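## Task

Do the same for the screw holding the cable lug behind label Q6: drive it in until the motor halts on its own (stopped_at_torque=1), leave the other screws untouched, and do not disturb it afterwards. If it was pushed rather than turned, back it out fully and redo it. Raise the torque limit if needed. Then lift the screwdriver well above the head, release, and move clear.

## Robot and tools

Robot: a single six-joint arm (waist, shoulder, elbow, forearm roll, wrist pitch, wrist roll) carrying a powered screwdriver. The tool point is the tip of the hex key when unloaded; the key lies along the tool's own +z axis and can be pushed back up to 12 mm. A flat block about 9 cm off the last joint's axis sits toward the tool's -y side and rotates with it, so watch its clearance. A thin vacuum sleeve around the key can hold a screw.

Frame: scene frame, origin on the table top under the arm base, +z up, +y to the left when facing along +x. Positions in metres, orientations as quaternions written w first. The arm base may be tilted, and reported positions get less accurate at long reach.

Command row (used by both execute_actions and move): 10 numbers in this order: x, y, z, qw, qx, qy, qz, spindle, torque_limit, sleeve_vacuum. The first seven are an absolute target pose for the tool point in the scene frame, not an offset. The last three each range from -1 to 1. spindle: +1 spins the key clockwise at 500 rpm (drives in), -1 reverses; it takes 0.5 s to reach speed and keeps its last value, running between calls, so finish with 0. torque_limit maps linearly from 0.3 N m at -1 to 1.2 N m at +1 and starts at -1. sleeve_vacuum above 0.01 holds a screw; anything else releases. torque_limit and sleeve_vacuum persist. Repeat the desired quaternion in every row to hold orientation rather than copying a drifted reported one.

execute_actions(actions): a list of actions; each action is a list of 1 to 15 rows, one row per 1/30 s step, with the last row held to fill 15 steps. An empty list just returns state and images. Each control step clips the commanded pose to within 70 mm and 16 degrees of the measured pose, so far targets take several actions. An action whose target lies over 0.6 m from the current tool point along any tool axis is refused; if the first action is refused or any action is malformed, nothing runs.

move(target, speed, blocking): straight-line path to one row's pose; the row's tool values apply at the start. speed is in m/s, 0.002 to 0.5, default 0.25 (turn rate capped at twice that in rad/s). Paths last 0.5 to 10 s and do not avoid obstacles; the arm may lag, deviate or overshoot the speed. With blocking=false a result returns after 0.5 s while the arm keeps going; use wait(0) to check, and call wait or stop before any new motion. The move: line reports the ending (done, off_target, moving, held, fault), limits (paced = pose was clipped, held = a check blocked some steps) and distance to target.

wait(seconds): 0 to 10 s, holding the last command. stop(): brakes a running move; the spindle keeps spinning. zoom_image(camera, region): camera is cam_head_left, cam_head_right or cam_wrist; region is [x0, y0, x1, y1] in pixels, top-left origin, max 504 by 504. finished_scene(scene): ends the current scene, given its number; irreversible. Its result states success and gives the next task.

Screwing procedure: put the tool point on the screw axis about 2 mm below the top of the head, then rotate slowly with spindle between -0.2 and 0.2; a negative value seats the key without advancing the screw, a positive value also drives. As the screw turns the arm must descend 0.7 mm per turn, because the arm does not follow by itself. The motor halts at 95 % of the torque limit (head seated or thread jammed) and stopped_at_torque becomes 1; afterwards spindle must be 0 or negative for 0.5 s before a positive value restarts it. Raise torque_limit if the stop comes too early. Loosening does not stop by itself and is also torque-limited; if turns stops dropping, raise torque_limit. Never press a screw in; if that happens, unscrew it completely and redo.

Result lines: the state line gives end_effector_position, end_effector_quat_wxyz and velocities. Hand target is the pose the controller now aims for. turns counts key revolutions since the start, positive clockwise. screw_detected is 1 when sleeve_vacuum_kpa exceeds 30 (a head seals the sleeve). stopped_at_torque as above. pose unreachable means the clearance check altered or blocked the command (a post or block under the base counts as arm). Step readings list positions at some steps; HELD marks a step that was held back. Joint torques follow the joint-position order, are never zero, and carry offsets and noise.

Cameras: cam_head_left, cam_head_right, cam_wrist, each 896x504, with given pinhole+radial calibrations; fixed cameras may be off by a few degrees and millimetres.

Avoid: knocking anything off the table; disturbing other screws; fast contacts, slams and hard pushing (a joint reaching its load limit triggers a fault, a backoff and a 10 s hold; limits waist 52.8, shoulder 52.8, elbow 44, forearm roll 23.7, wrist pitch 16.7, wrist roll 16.7 N m); dropping a held screw; leaving the spindle running. Long holding under load heats motors: a MOTOR HOT warning appears from 65 °C and at 80 °C the brakes engage with an OVER-TEMPERATURE FAULT. Joint ranges (rad): waist ±6.283, shoulder ±2.304, elbow -4.224 to 0.061, forearm roll ±6.283, wrist pitch ±2.164, wrist roll ±6.283. The arm keeps holding the last command while you compose replies, so leave it in a safe state.

Each tool is called after "Call:" as name(argument=value, ...) on one line, values as JSON.

## Session

Call:
execute_actions(actions=[])

Scene clock: 0.00 s.
end_effector_position=(+0.3177, +0.0740, +0.4813) sleeve_vacuum_kpa=0 screw_detected=0 stopped_at_torque=0 turns=0.00 end_effector_quat_wxyz=(+0.012, +0.722, +0.692, -0.018) end_effector_velocity=(-0.000, -0.000, -0.000) end_effector_angular_velocity=(-0.000, +0.001, +0.000)
Joint positions: [-0.017  0.339 -1.117 -0.003 -1.456 -0.018]
Joint velocities: [ 0.    -0.001  0.    -0.    -0.    -0.   ]
Joint torques (N m, as the arm reports them, + toward a larger angle): no reading
Motor temperatures (°C, as the motors report them): [27 29 30 30 34 29]
Hand target: +0.318, +0.074, +0.481; +0.012, +0.722, +0.692, -0.018
camera_calibration (this result's frames):
cam_wrist: T_world_to_cam=[[0.0060412, 0.9989, -0.0464904, 0.0215615], [0.962048, 0.00687793, 0.272794, -0.438896], [0.272814, -0.046374, -0.960949, 0.642181], [0, 0, 0, 1]] pos_world=[0.246913, 0.0112614, 0.737834]

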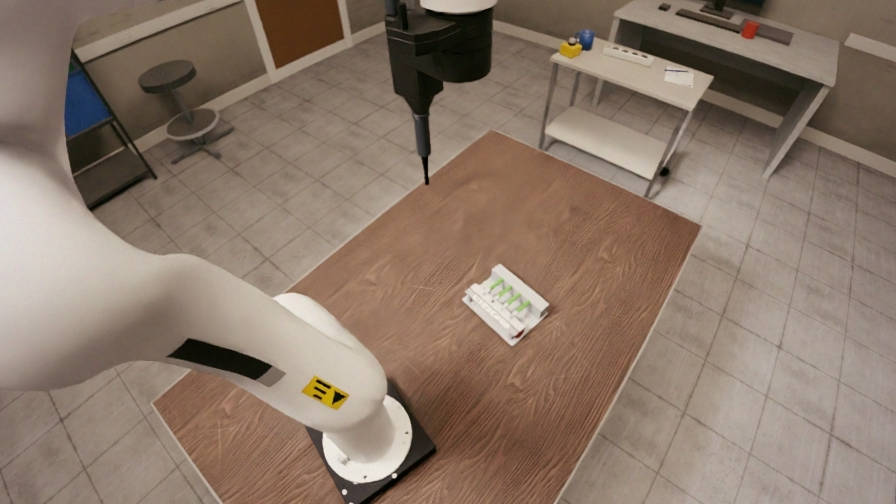

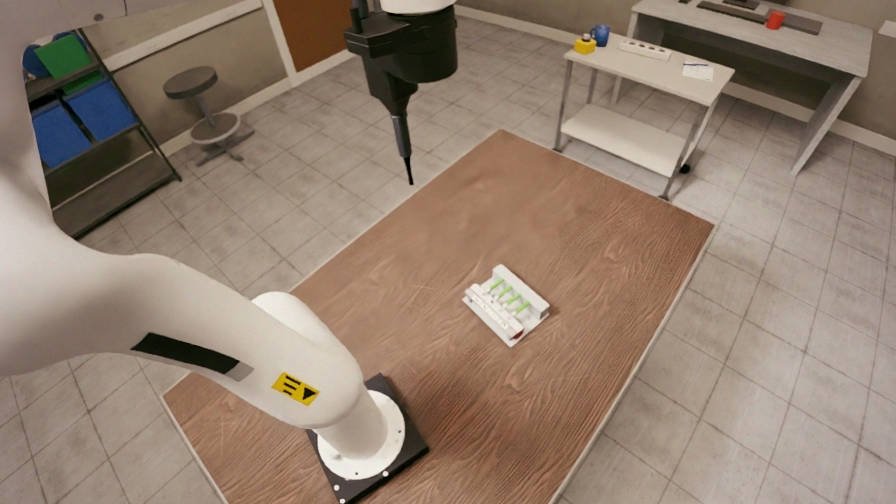

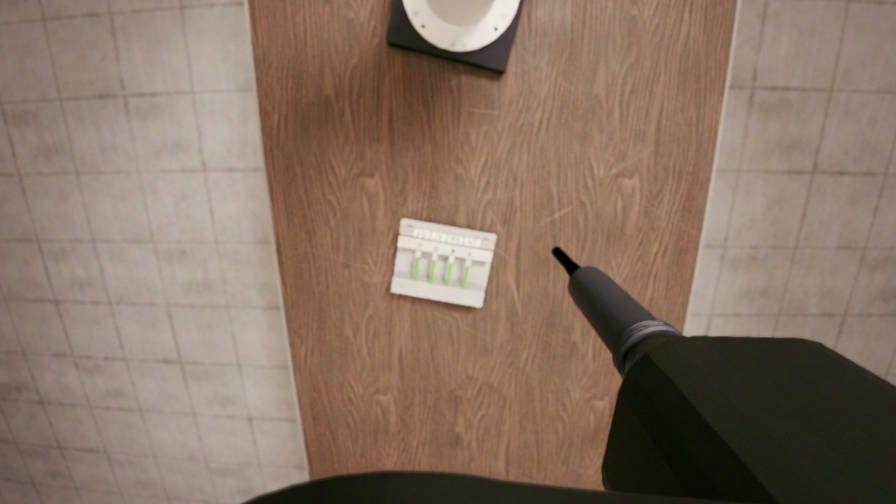

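Call:
zoom_image(camera="cam_wrist", region=[400, 215, 500, 275])

Call:
move(target=[0.42,0.025,0.075,0,0.7071,0.7071,0,0,1,0], speed=0.35)

Call:
zoom_image(camera="cam_wrist", region=[400, 200, 568, 320])

Region (400, 215, 500, 275) of cam_wrist's 896x504 image, scaled by 5.040, with more detail than that image has; it fills the top 302 rows of this view, and the rest is white.

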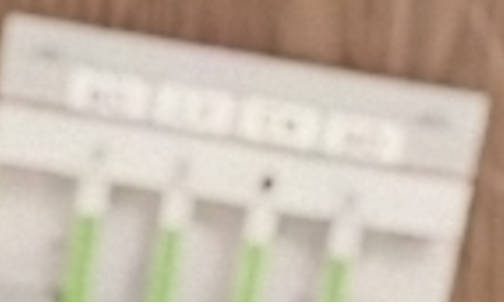

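Scene clock: 1.93 s.
end_effector_position=(+0.4202, +0.0258, +0.0752) sleeve_vacuum_kpa=0 screw_detected=0 stopped_at_torque=0 turns=0.00 end_effector_quat_wxyz=(-0.000, +0.706, +0.708, +0.001) end_effector_velocity=(-0.001, +0.000, -0.002) end_effector_angular_velocity=(+0.001, +0.003, +0.000)
Joint positions: [-0.117 -0.263 -0.712  0.099 -0.447 -0.252]
Joint velocities: [-0.001 -0.006 -0.     0.002  0.003 -0.003]
Joint torques (N m, as the arm reports them, + toward a larger angle): [ -3.55  30.59 -25.65   1.6   -0.77  -0.27]
Motor temperatures (°C, as the motors report them): [27 29 30 30 34 29]
Hand target: +0.420, +0.026, +0.075; -0.001, +0.706, +0.708, +0.000
Off the commanded pose: 0.001 m, 0 deg.
move: done
camera_calibration (this result's frames):
cam_wrist: T_world_to_cam=[[-0.0378533, 0.999281, -0.0022366, 0.0653556], [0.958504, 0.0369413, 0.282676, -0.426393], [0.282555, 0.00855642, -0.959213, 0.216069], [0, 0, 0, 1]] pos_world=[0.350122, -0.0514059, 0.327933]

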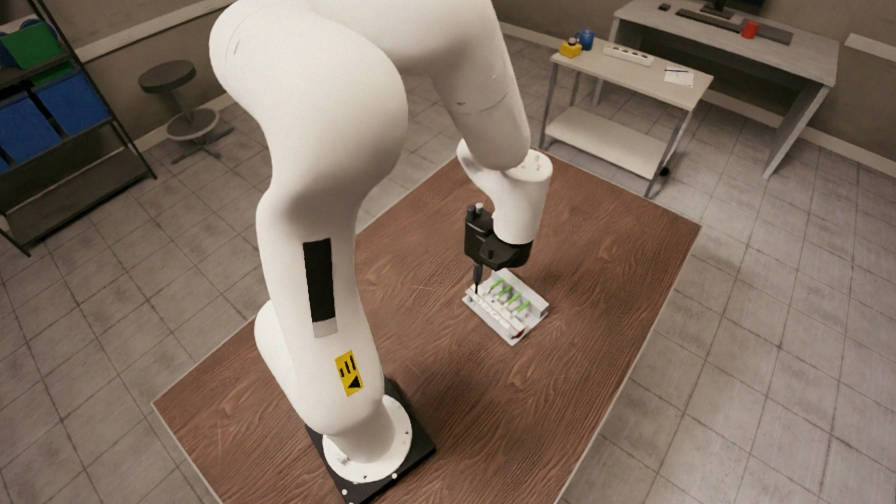

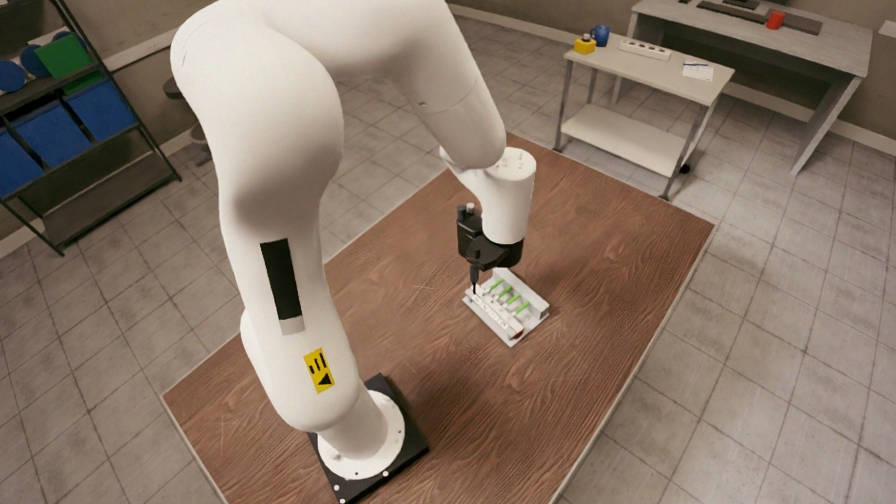

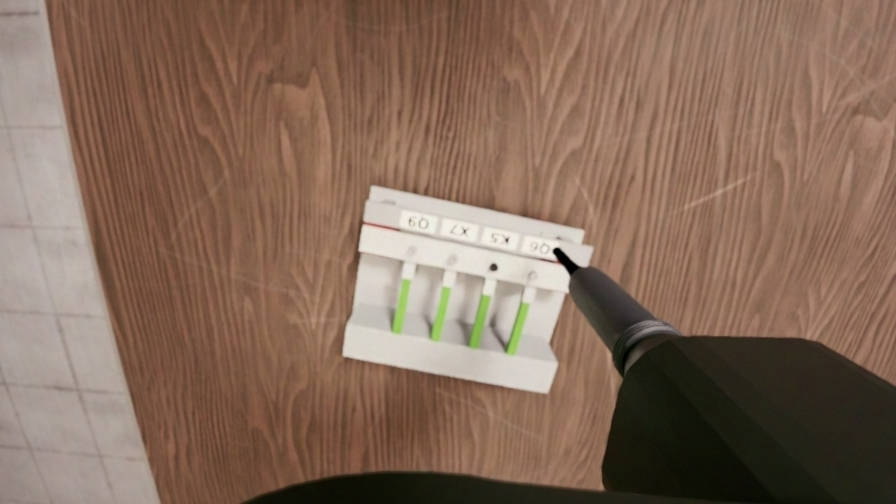

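Region (400, 200, 568, 320) of cam_wrist's 896x504 image, scaled by 3.000, with more detail than that image has; it fills the top 360 rows of this view, and the rest is white.

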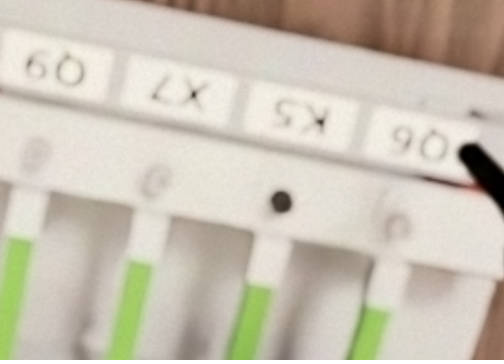

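Call:
zoom_image(camera="cam_wrist", region=[500, 220, 584, 304])

Region (500, 220, 584, 304) of cam_wrist's 896x504 image, scaled by 6.000, with more detail than that image has.

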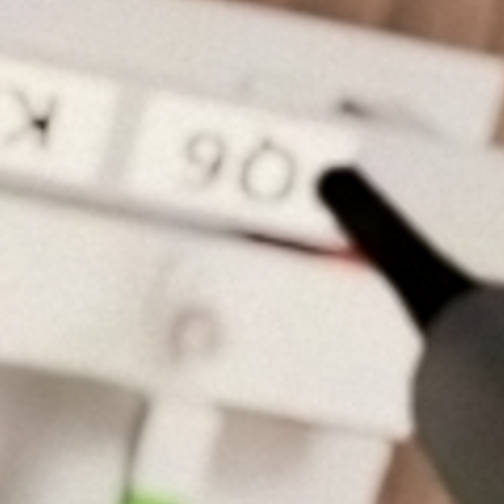

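Call:
move(target=[0.4486,0.0173,0.066,0,0.7071,0.7071,0,0,1,1], speed=0.1)

Call:
zoom_image(camera="cam_wrist", region=[500, 200, 584, 284])

Call:
zoom_image(camera="cam_head_right", region=[460, 270, 520, 330])

Scene clock: 3.00 s.
end_effector_position=(+0.4485, +0.0174, +0.0660) sleeve_vacuum_kpa=14 screw_detected=0 stopped_at_torque=0 turns=0.00 end_effector_quat_wxyz=(-0.000, +0.707, +0.707, -0.000) end_effector_velocity=(+0.001, -0.000, -0.000) end_effector_angular_velocity=(+0.000, -0.000, -0.000)
Joint positions: [-0.123 -0.342 -0.791  0.096 -0.448 -0.254]
Joint velocities: [ 0.    -0.002 -0.003  0.001 -0.    -0.001]
Joint torques (N m, as the arm reports them, + toward a larger angle): [ -2.05  35.46 -24.59   1.71  -0.71  -0.19]
Motor temperatures (°C, as the motors report them): [27 29 30 30 34 29]
Hand target: +0.449, +0.017, +0.066; -0.000, +0.707, +0.707, -0.000
Off the commanded pose: 0.000 m, 0 deg.
move: done
camera_calibration (this result's frames):
cam_wrist: T_world_to_cam=[[-0.035688, 0.999357, -0.00351763, 0.0738906], [0.958737, 0.0352304, 0.282103, -0.450626], [0.282046, 0.00669523, -0.959378, 0.199605], [0, 0, 0, 1]] pos_world=[0.378371, -0.0593037, 0.31888]

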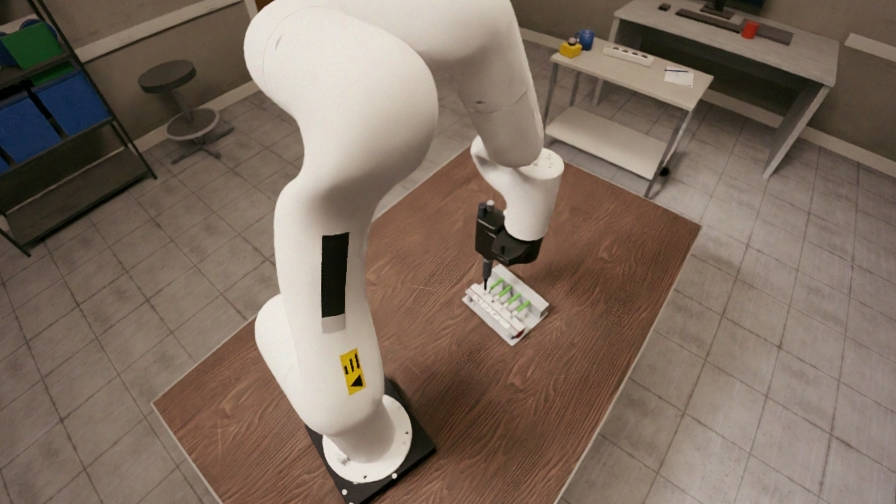

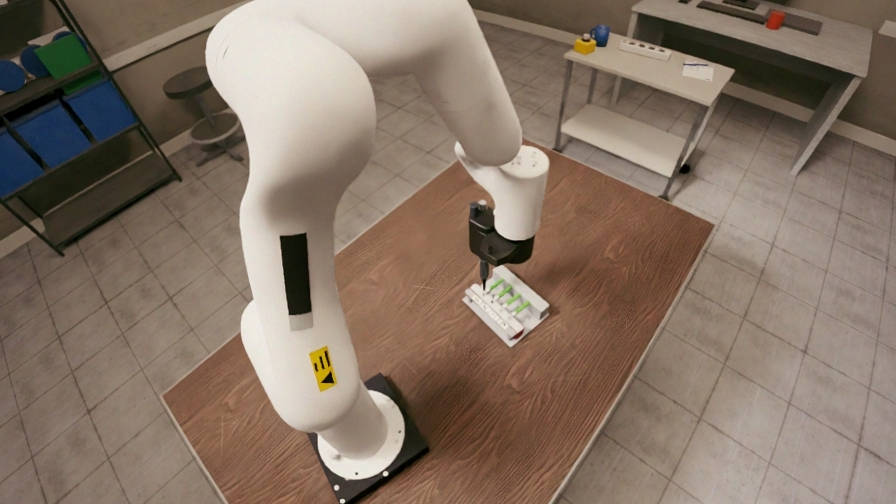

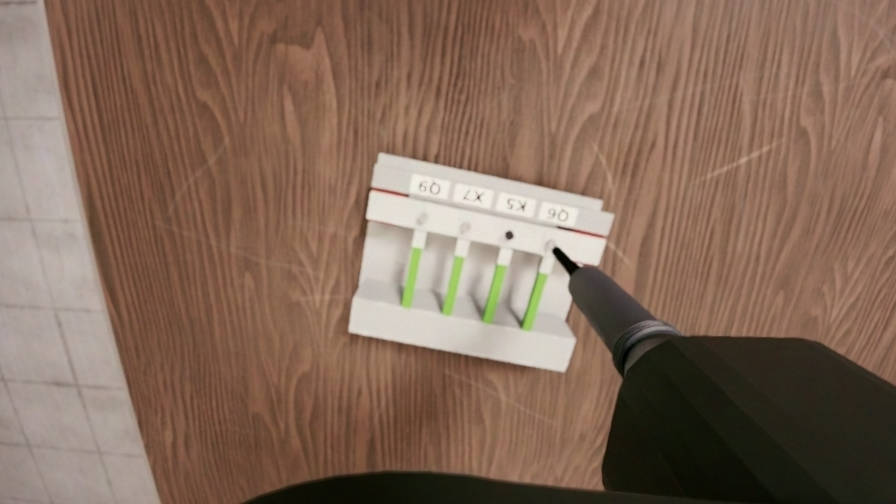

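Region (500, 200, 584, 284) of cam_wrist's 896x504 image, scaled by 6.000, with more detail than that image has.

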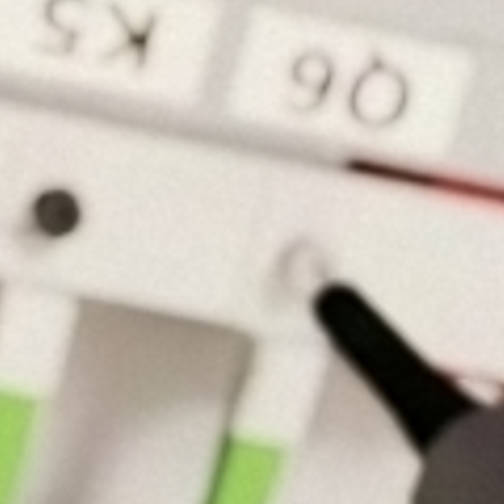

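Region (460, 270, 520, 330) of cam_head_right's 896x504 image, scaled by 8.400, with more detail than that image has.

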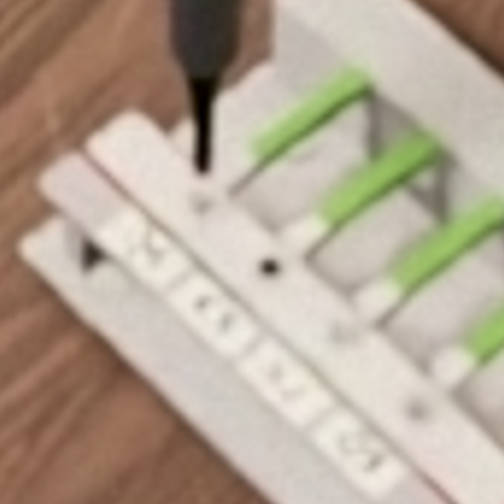

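Call:
move(target=[0.4490,0.0177,0.0478,0,0.7071,0.7071,0,0.12,1,1], speed=0.03)

Call:
zoom_image(camera="cam_wrist", region=[500, 200, 584, 284])

Scene clock: 4.13 s.
end_effector_position=(+0.4492, +0.0177, +0.0480) sleeve_vacuum_kpa=14 screw_detected=0 stopped_at_torque=0 turns=0.89 end_effector_quat_wxyz=(+0.000, +0.707, +0.707, +0.000) end_effector_velocity=(-0.001, -0.000, -0.002) end_effector_angular_velocity=(+0.000, +0.002, -0.002)
Joint positions: [-0.121 -0.379 -0.788  0.105 -0.407 -0.261]
Joint velocities: [-0.001 -0.004  0.001  0.001  0.003  0.001]
Joint torques (N m, as the arm reports them, + toward a larger angle): [ -1.68  33.26 -21.5    1.11  -0.79  -0.33]
Motor temperatures (°C, as the motors report them): [27 29 30 30 34 29]
Hand target: +0.449, +0.018, +0.048; -0.000, +0.707, +0.707, +0.000
Off the commanded pose: 0.000 m, 0 deg.
move: done
camera_calibration (this result's frames):
cam_wrist: T_world_to_cam=[[-0.0356739, 0.999357, -0.0035068, 0.0735611], [0.958603, 0.0352106, 0.282559, -0.446267], [0.282501, 0.00671837, -0.959243, 0.181922], [0, 0, 0, 1]] pos_world=[0.379024, -0.0590227, 0.300862]

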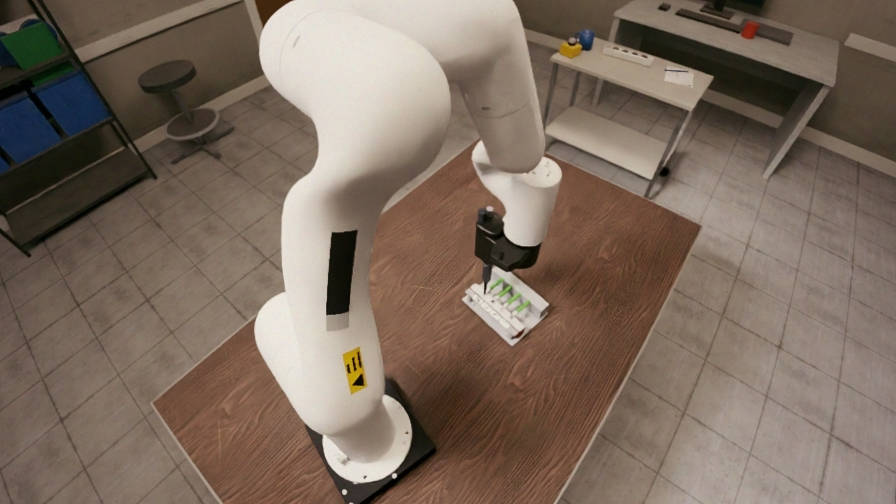

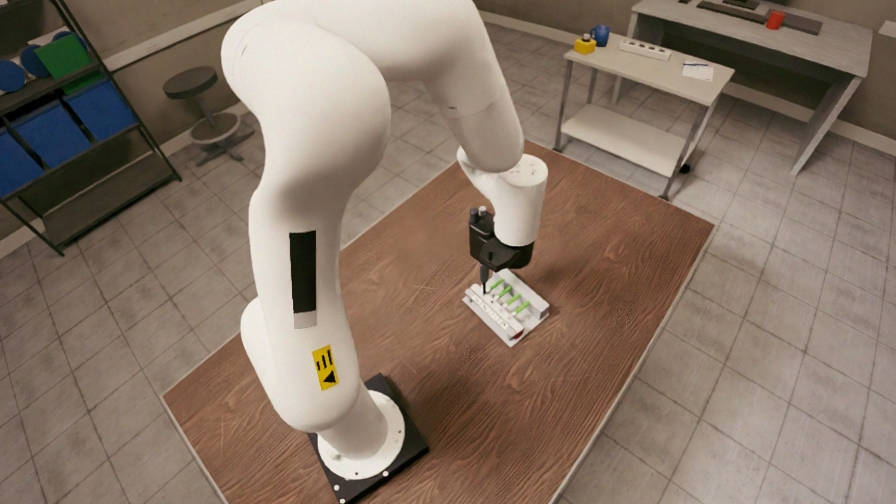

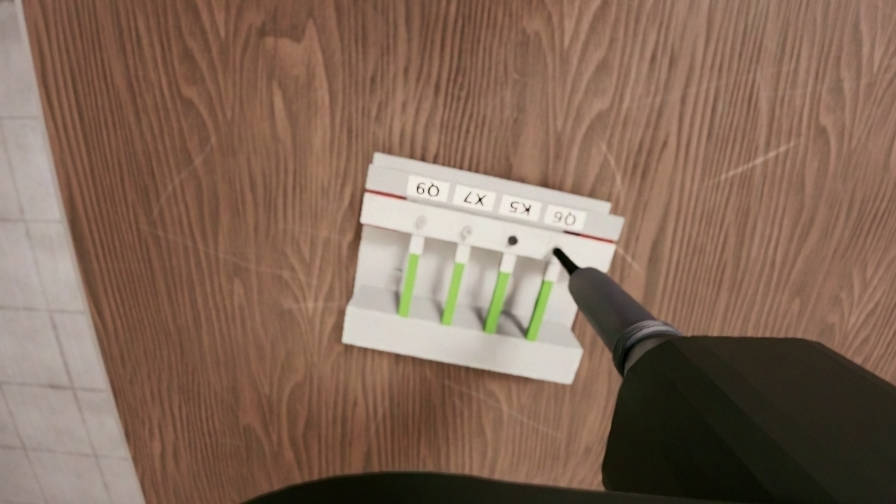

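Region (500, 200, 584, 284) of cam_wrist's 896x504 image, scaled by 6.000, with more detail than that image has.

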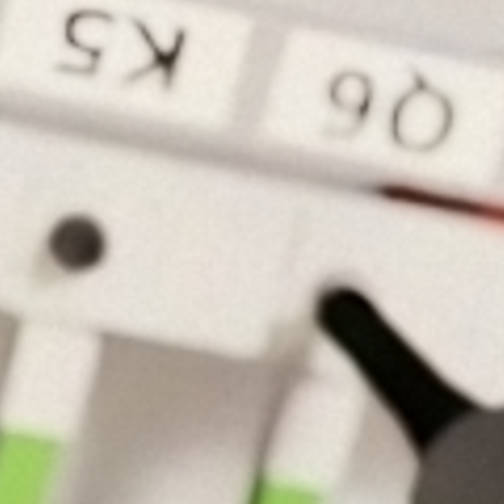

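Call:
execute_actions(actions=[[[0.4488,0.0177,0.0476,0,0.7071,0.7071,0,0.15,1,1],[0.4488,0.0177,0.0476,0,0.7071,0.7071,0,0.15,1,1],[0.4488,0.0177,0.0476,0,0.7071,0.7071,0,0.15,1,1],[0.4486,0.0177,0.0474,0,0.7071,0.7071,0,0.15,1,1]]])

Call:
zoom_image(camera="cam_wrist", region=[530, 224, 586, 280])

Scene clock: 4.80 s.
end_effector_position=(+0.4486, +0.0177, +0.0474) sleeve_vacuum_kpa=14 screw_detected=0 stopped_at_torque=0 turns=1.68 end_effector_quat_wxyz=(+0.000, +0.707, +0.707, +0.000) end_effector_velocity=(+0.000, -0.000, -0.000) end_effector_angular_velocity=(+0.000, -0.000, -0.002)
Joint positions: [-0.121 -0.38  -0.786  0.105 -0.405 -0.262]
Joint velocities: [-0.001  0.     0.     0.     0.     0.001]
Joint torques (N m, as the arm reports them, + toward a larger angle): [ -2.43  32.63 -23.13   1.99  -0.7   -0.27]
Motor temperatures (°C, as the motors report them): [27 29 30 30 34 29]
Hand target: +0.449, +0.018, +0.047; -0.000, +0.707, +0.707, +0.000
Off the commanded pose: 0.000 m, 0 deg.
Step readings (end_effector_position):
0: (+0.4491, +0.0177, +0.0479)
1: (+0.4491, +0.0177, +0.0479)
2: (+0.4490, +0.0177, +0.0478)
4: (+0.4489, +0.0177, +0.0477)
8: (+0.4487, +0.0177, +0.0475)
15: end_effector_position above
camera_calibration (this result's frames):
cam_wrist: T_world_to_cam=[[-0.0356447, 0.999358, -0.00352735, 0.0735335], [0.958724, 0.0351912, 0.282151, -0.445518], [0.282094, 0.00667542, -0.959364, 0.181687], [0, 0, 0, 1]] pos_world=[0.378497, -0.0590209, 0.300266]

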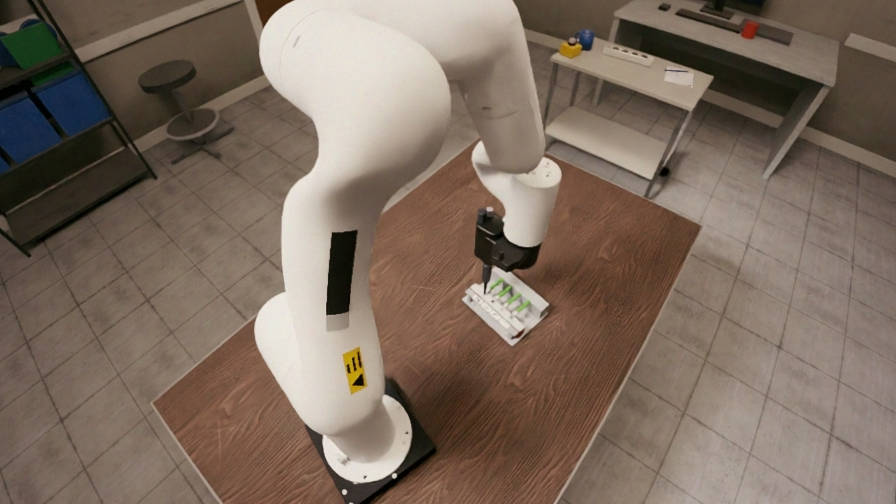

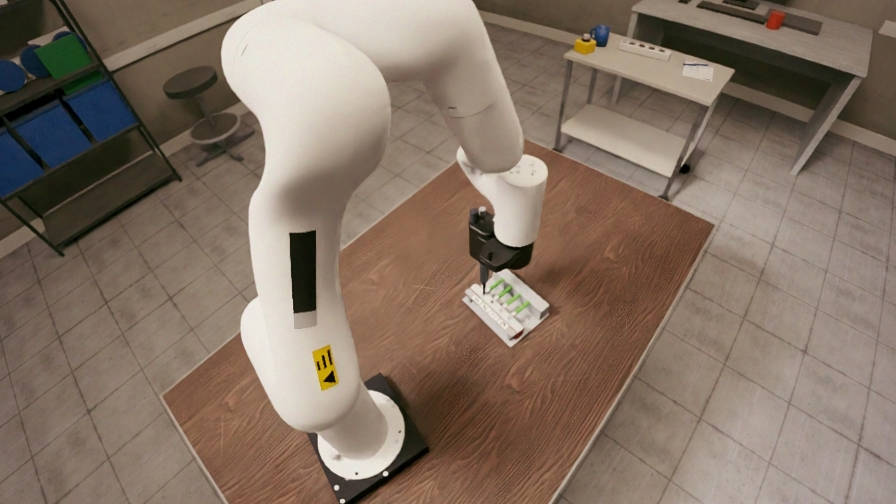

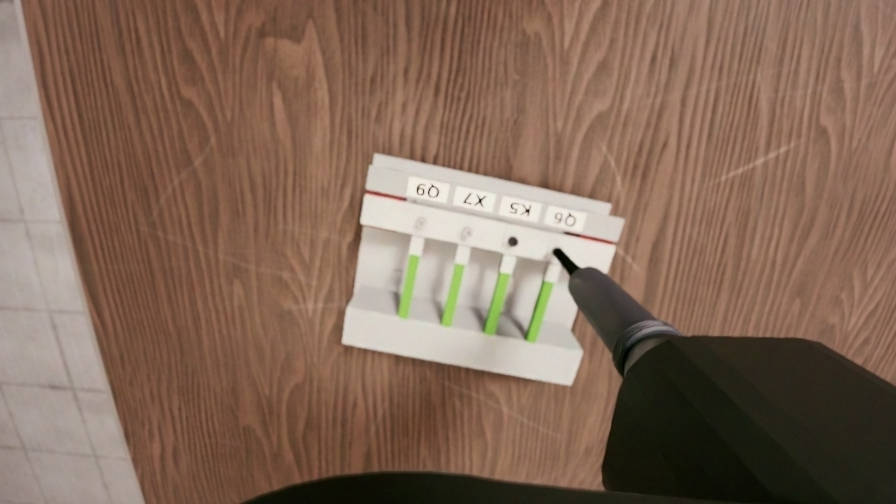

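Region (530, 224, 586, 280) of cam_wrist's 896x504 image, scaled by 9.000, with more detail than that image has.

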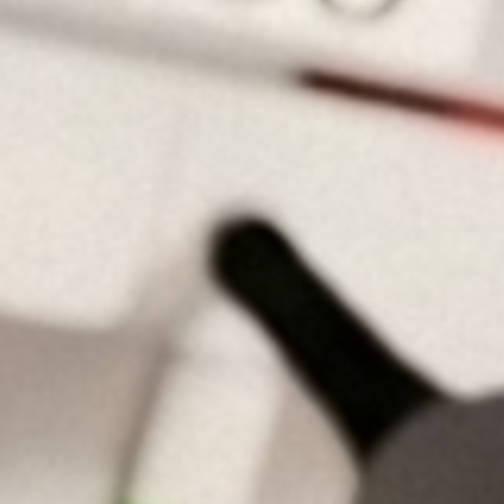

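Call:
execute_actions(actions=[[[0.4486,0.0177,0.049,0,0.7071,0.7071,0,0,1,1],[0.4486,0.0177,0.050,0,0.7071,0.7071,0,0,1,1],[0.4487,0.0179,0.051,0,0.7071,0.7071,0,0,1,1],[0.4489,0.0182,0.051,0,0.7071,0.7071,0,0,1,1],[0.4491,0.0185,0.051,0,0.7071,0.7071,0,0,1,1],[0.4491,0.0185,0.051,0,0.7071,0.7071,0,0,1,1],[0.4491,0.0185,0.051,0,0.7071,0.7071,0,0,1,1],[0.4491,0.0185,0.051,0,0.7071,0.7071,0,0,1,1],[0.4491,0.0185,0.051,0,0.7071,0.7071,0,0,1,1],[0.4491,0.0185,0.0505,0,0.7071,0.7071,0,0.15,1,1],[0.4491,0.0185,0.050,0,0.7071,0.7071,0,0.15,1,1],[0.4491,0.0185,0.0495,0,0.7071,0.7071,0,0.15,1,1],[0.4491,0.0185,0.049,0,0.7071,0.7071,0,0.15,1,1],[0.4491,0.0185,0.0485,0,0.7071,0.7071,0,0.15,1,1],[0.4491,0.0185,0.048,0,0.7071,0.7071,0,0.15,1,1]],[[0.4491,0.0185,0.0474,0,0.7071,0.7071,0,0.15,1,1]]])

Call:
zoom_image(camera="cam_wrist", region=[530, 224, 586, 280])

Scene clock: 6.03 s.
end_effector_position=(+0.4492, +0.0185, +0.0474) sleeve_vacuum_kpa=14 screw_detected=0 stopped_at_torque=0 turns=2.82 end_effector_quat_wxyz=(+0.000, +0.707, +0.707, +0.000) end_effector_velocity=(-0.001, +0.001, -0.000) end_effector_angular_velocity=(+0.001, +0.001, +0.002)
Joint positions: [-0.119 -0.38  -0.787  0.105 -0.405 -0.26 ]
Joint velocities: [ 0.001 -0.001  0.     0.002 -0.001 -0.002]
Joint torques (N m, as the arm reports them, + toward a larger angle): [ -4.45  33.51 -21.94   1.92  -0.81  -0.37]
Motor temperatures (°C, as the motors report them): [27 29 30 30 34 29]
Hand target: +0.449, +0.019, +0.047; -0.000, +0.707, +0.707, +0.000
Off the commanded pose: 0.000 m, 0 deg.
Step readings (end_effector_position; steps 1 to 15: 1st action; 16 to 30: 2nd action):
0: (+0.4486, +0.0177, +0.0474)
1: (+0.4486, +0.0177, +0.0474)
2: (+0.4485, +0.0177, +0.0478)
4: (+0.4486, +0.0177, +0.0493)
8: (+0.4488, +0.0184, +0.0507)
15: (+0.4493, +0.0185, +0.0494)
16: (+0.4493, +0.0185, +0.0490)
17: (+0.4493, +0.0185, +0.0485)
19: (+0.4492, +0.0185, +0.0478)
23: (+0.4492, +0.0185, +0.0475)
30: end_effector_position above
camera_calibration (this result's frames):
cam_wrist: T_world_to_cam=[[-0.0356357, 0.999359, -0.00354263, 0.0727542], [0.958694, 0.0351862, 0.282255, -0.446076], [0.282199, 0.00666206, -0.959333, 0.181503], [0, 0, 0, 1]] pos_world=[0.379023, -0.058221, 0.300287]

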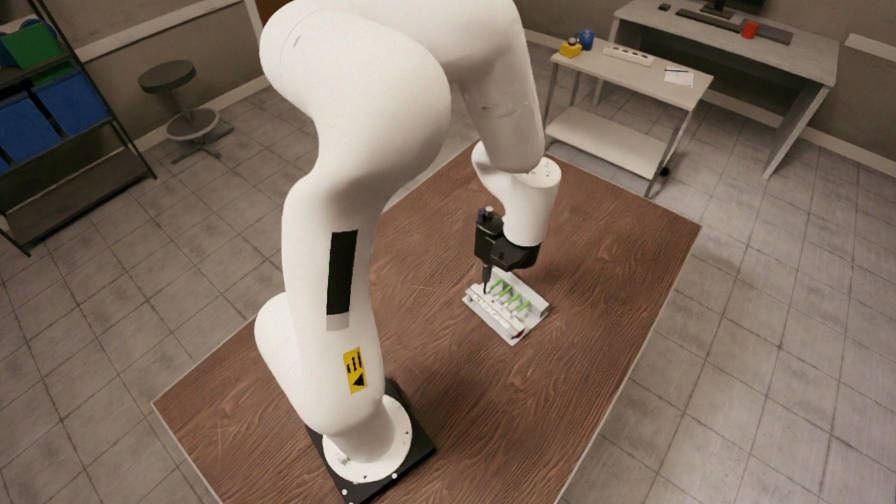

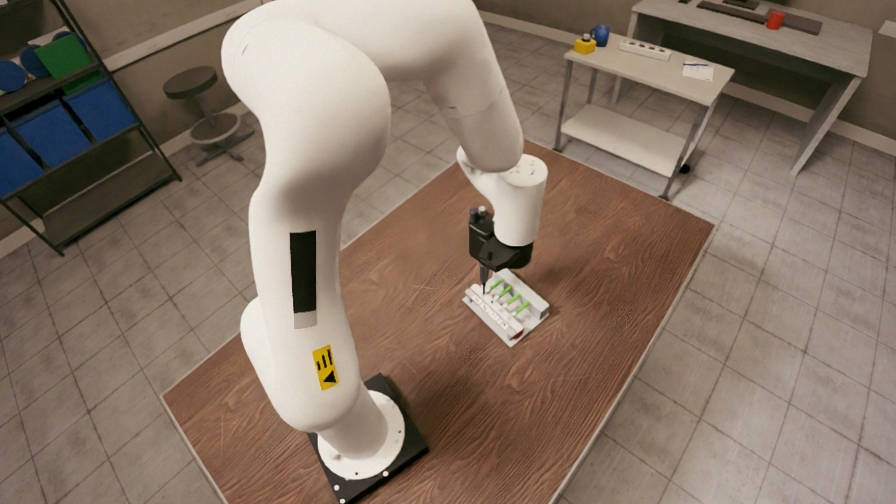

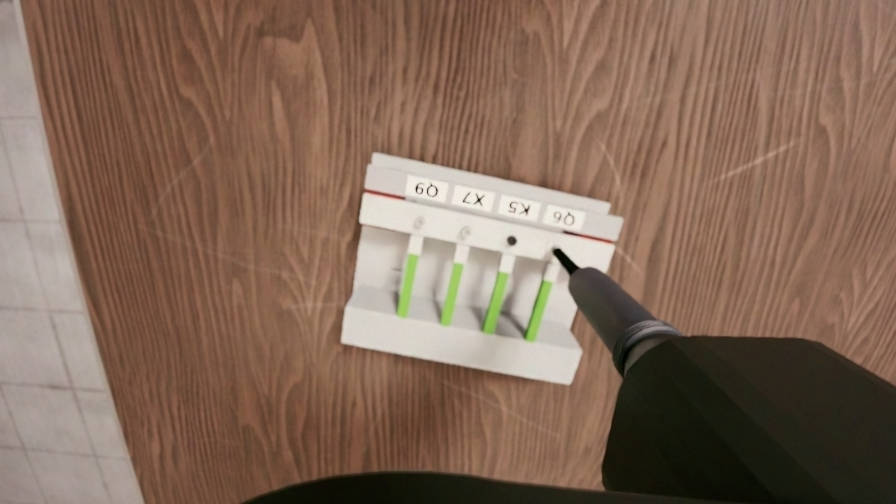

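Region (530, 224, 586, 280) of cam_wrist's 896x504 image, scaled by 9.000, with more detail than that image has.

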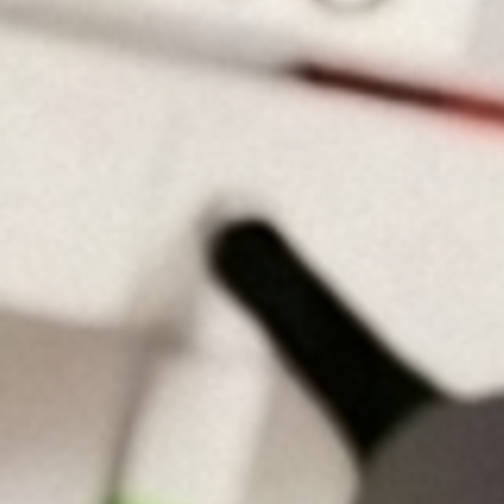

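Call:
execute_actions(actions=[[[0.4489,0.0184,0.048,0,0.7071,0.7071,0,0.15,1,1],[0.4489,0.0184,0.048,0,0.7071,0.7071,0,0.15,1,1],[0.4487,0.0184,0.048,0,0.7071,0.7071,0,0.15,1,1],[0.4487,0.0184,0.048,0,0.7071,0.7071,0,0.15,1,1],[0.4487,0.0184,0.048,0,0.7071,0.7071,0,0.15,1,1],[0.4485,0.0183,0.0474,0,0.7071,0.7071,0,0.15,1,1]]])

Call:
zoom_image(camera="cam_wrist", region=[530, 224, 586, 280])

Scene clock: 6.70 s.
end_effector_position=(+0.4486, +0.0183, +0.0474) sleeve_vacuum_kpa=14 screw_detected=0 stopped_at_torque=0 turns=3.65 end_effector_quat_wxyz=(+0.000, +0.707, +0.707, +0.000) end_effector_velocity=(-0.001, +0.001, +0.000) end_effector_angular_velocity=(+0.001, +0.003, +0.001)
Joint positions: [-0.12  -0.379 -0.786  0.105 -0.405 -0.26 ]
Joint velocities: [ 0.001  0.     0.001  0.001 -0.003 -0.001]
Joint torques (N m, as the arm reports them, + toward a larger angle): [ -2.04  33.23 -21.38   0.84  -0.97  -0.18]
Motor temperatures (°C, as the motors report them): [27 29 30 30 34 29]
Hand target: +0.449, +0.018, +0.047; -0.000, +0.707, +0.707, +0.000
Off the commanded pose: 0.000 m, 0 deg.
Step readings (end_effector_position):
0: (+0.4491, +0.0185, +0.0474)
1: (+0.4491, +0.0185, +0.0474)
2: (+0.4490, +0.0185, +0.0475)
4: (+0.4489, +0.0184, +0.0478)
8: (+0.4487, +0.0183, +0.0477)
15: end_effector_position above
camera_calibration (this result's frames):
cam_wrist: T_world_to_cam=[[-0.0356297, 0.999359, -0.00355349, 0.072938], [0.958702, 0.0351837, 0.282228, -0.445485], [0.282172, 0.00664894, -0.959341, 0.181677], [0, 0, 0, 1]] pos_world=[0.378422, -0.0584253, 0.300277]

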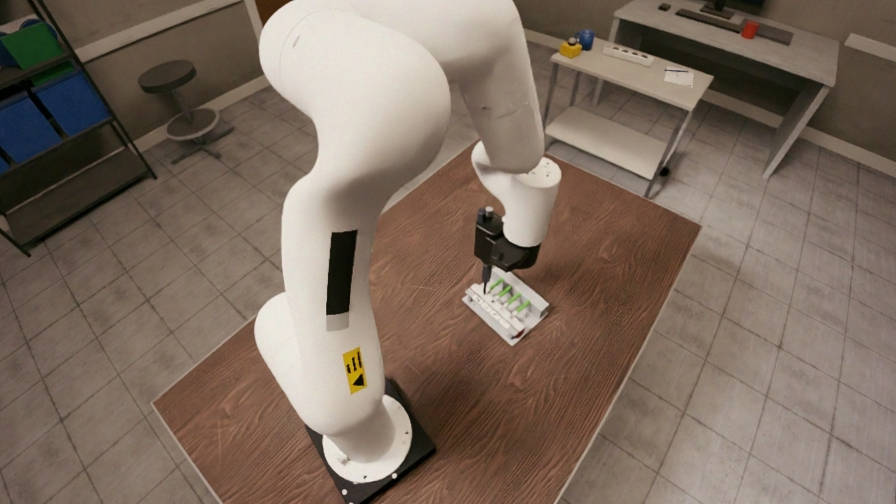

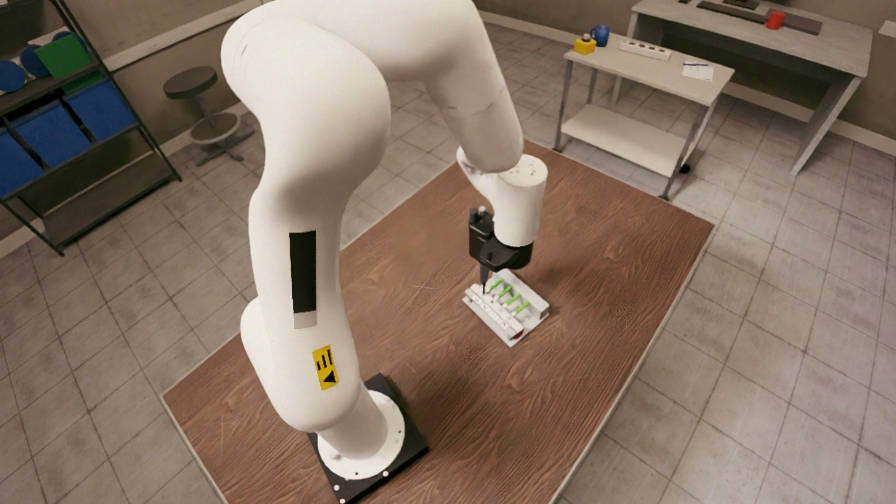

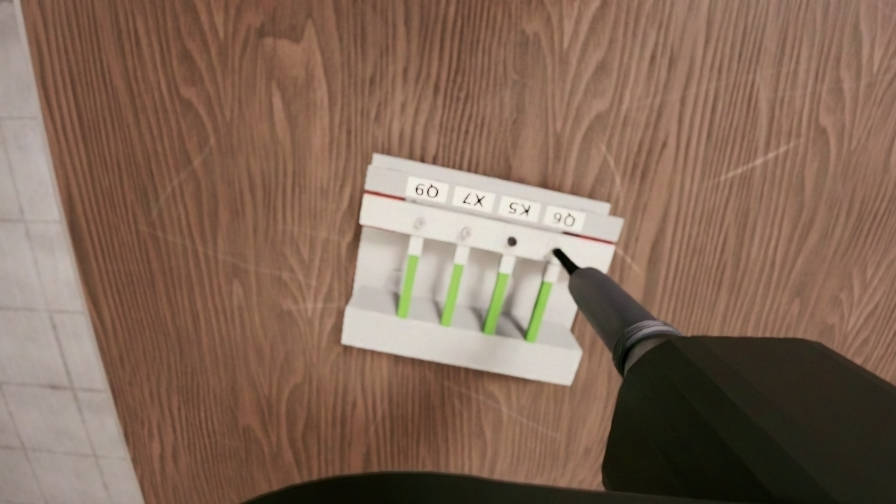

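Region (530, 224, 586, 280) of cam_wrist's 896x504 image, scaled by 9.000, with more detail than that image has.

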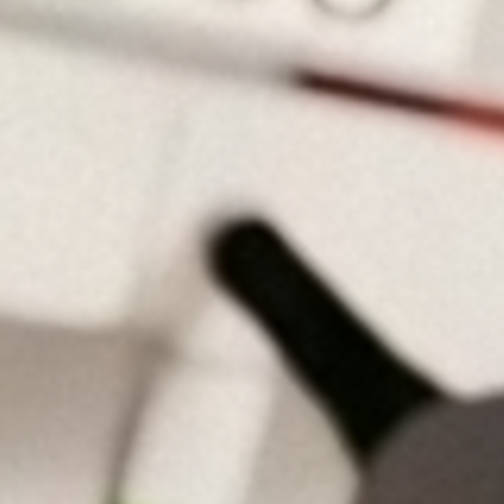

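Call:
execute_actions(actions=[[[0.4485,0.0183,0.049,0,0.7071,0.7071,0,0,1,1],[0.4485,0.0183,0.050,0,0.7071,0.7071,0,0,1,1],[0.4484,0.018,0.051,0,0.7071,0.7071,0,0,1,1],[0.4482,0.0177,0.051,0,0.7071,0.7071,0,0,1,1],[0.448,0.0174,0.051,0,0.7071,0.7071,0,0,1,1],[0.448,0.0174,0.051,0,0.7071,0.7071,0,0,1,1],[0.448,0.0174,0.051,0,0.7071,0.7071,0,0,1,1],[0.448,0.0174,0.051,0,0.7071,0.7071,0,0,1,1],[0.448,0.0174,0.051,0,0.7071,0.7071,0,0,1,1],[0.448,0.0174,0.0505,0,0.7071,0.7071,0,0.15,1,1],[0.448,0.0174,0.050,0,0.7071,0.7071,0,0.15,1,1],[0.448,0.0174,0.0495,0,0.7071,0.7071,0,0.15,1,1],[0.448,0.0174,0.049,0,0.7071,0.7071,0,0.15,1,1],[0.448,0.0174,0.0485,0,0.7071,0.7071,0,0.15,1,1],[0.448,0.0174,0.048,0,0.7071,0.7071,0,0.15,1,1]],[[0.448,0.0174,0.047,0,0.7071,0.7071,0,0.15,1,1]]])

Call:
zoom_image(camera="cam_wrist", region=[530, 224, 586, 280])

Scene clock: 7.93 s.
end_effector_position=(+0.4480, +0.0174, +0.0470) sleeve_vacuum_kpa=14 screw_detected=0 stopped_at_torque=0 turns=4.79 end_effector_quat_wxyz=(+0.000, +0.707, +0.707, +0.000) end_effector_velocity=(-0.000, -0.000, +0.000) end_effector_angular_velocity=(-0.000, -0.000, -0.001)
Joint positions: [-0.122 -0.38  -0.785  0.105 -0.404 -0.263]
Joint velocities: [-0.001  0.001  0.001 -0.     0.     0.   ]
Joint torques (N m, as the arm reports them, + toward a larger angle): [ -4.44  33.88 -21.98   1.11  -0.63  -0.12]
Motor temperatures (°C, as the motors report them): [27 29 30 30 34 29]
Hand target: +0.448, +0.017, +0.047; -0.000, +0.707, +0.707, +0.000
Off the commanded pose: 0.000 m, 0 deg.
Step readings (end_effector_position; steps 1 to 15: 1st action; 16 to 30: 2nd action):
0: (+0.4485, +0.0183, +0.0474)
1: (+0.4485, +0.0183, +0.0475)
2: (+0.4484, +0.0183, +0.0478)
4: (+0.4484, +0.0182, +0.0493)
8: (+0.4478, +0.0176, +0.0506)
15: (+0.4480, +0.0174, +0.0494)
16: (+0.4480, +0.0174, +0.0489)
17: (+0.4481, +0.0174, +0.0484)
19: (+0.4480, +0.0174, +0.0475)
23: (+0.4481, +0.0174, +0.0471)
30: end_effector_position above
camera_calibration (this result's frames):
cam_wrist: T_world_to_cam=[[-0.0356447, 0.999358, -0.00353357, 0.0738122], [0.958703, 0.0351925, 0.282224, -0.444856], [0.282167, 0.00667213, -0.959342, 0.181455], [0, 0, 0, 1]] pos_world=[0.377915, -0.0593199, 0.299887]

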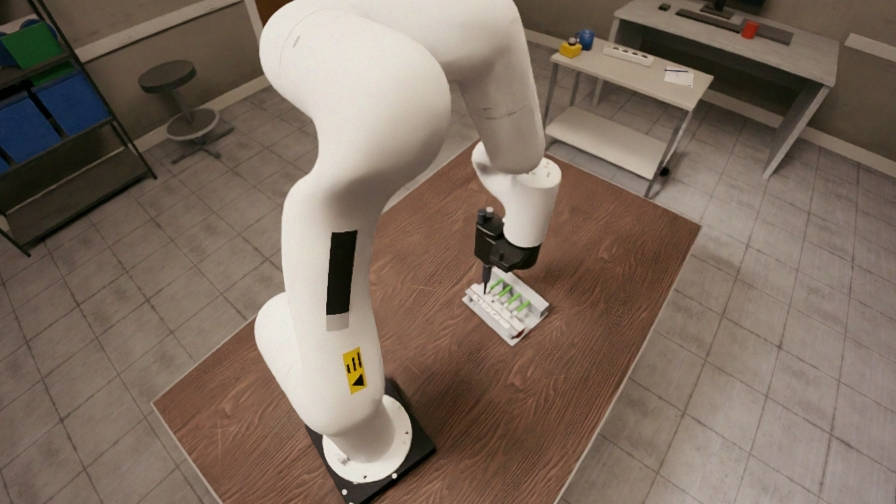

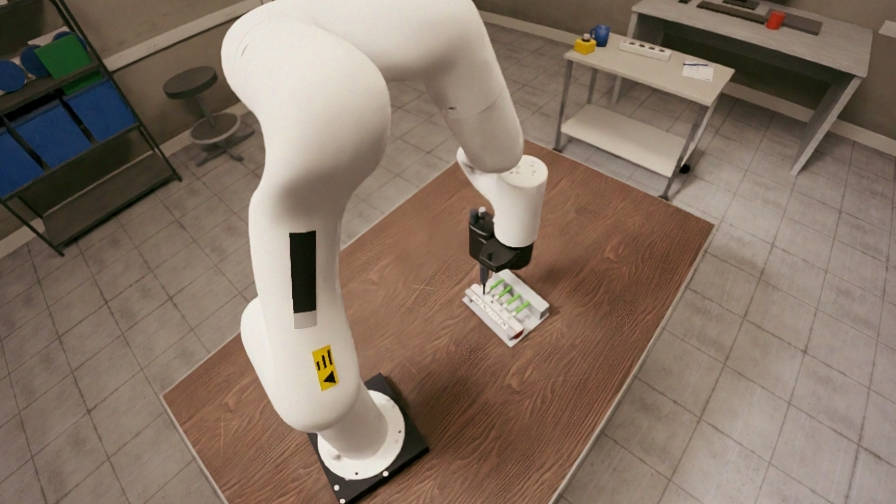

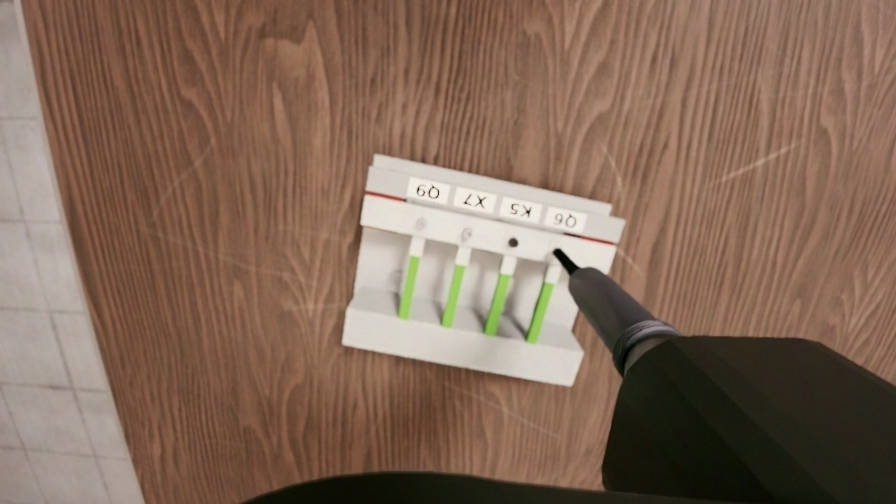

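Region (530, 224, 586, 280) of cam_wrist's 896x504 image, scaled by 9.000, with more detail than that image has.

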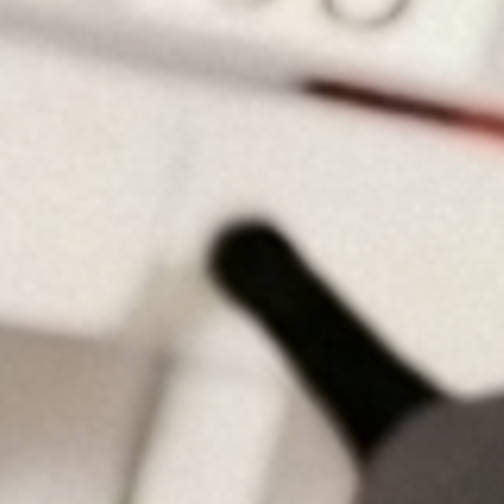

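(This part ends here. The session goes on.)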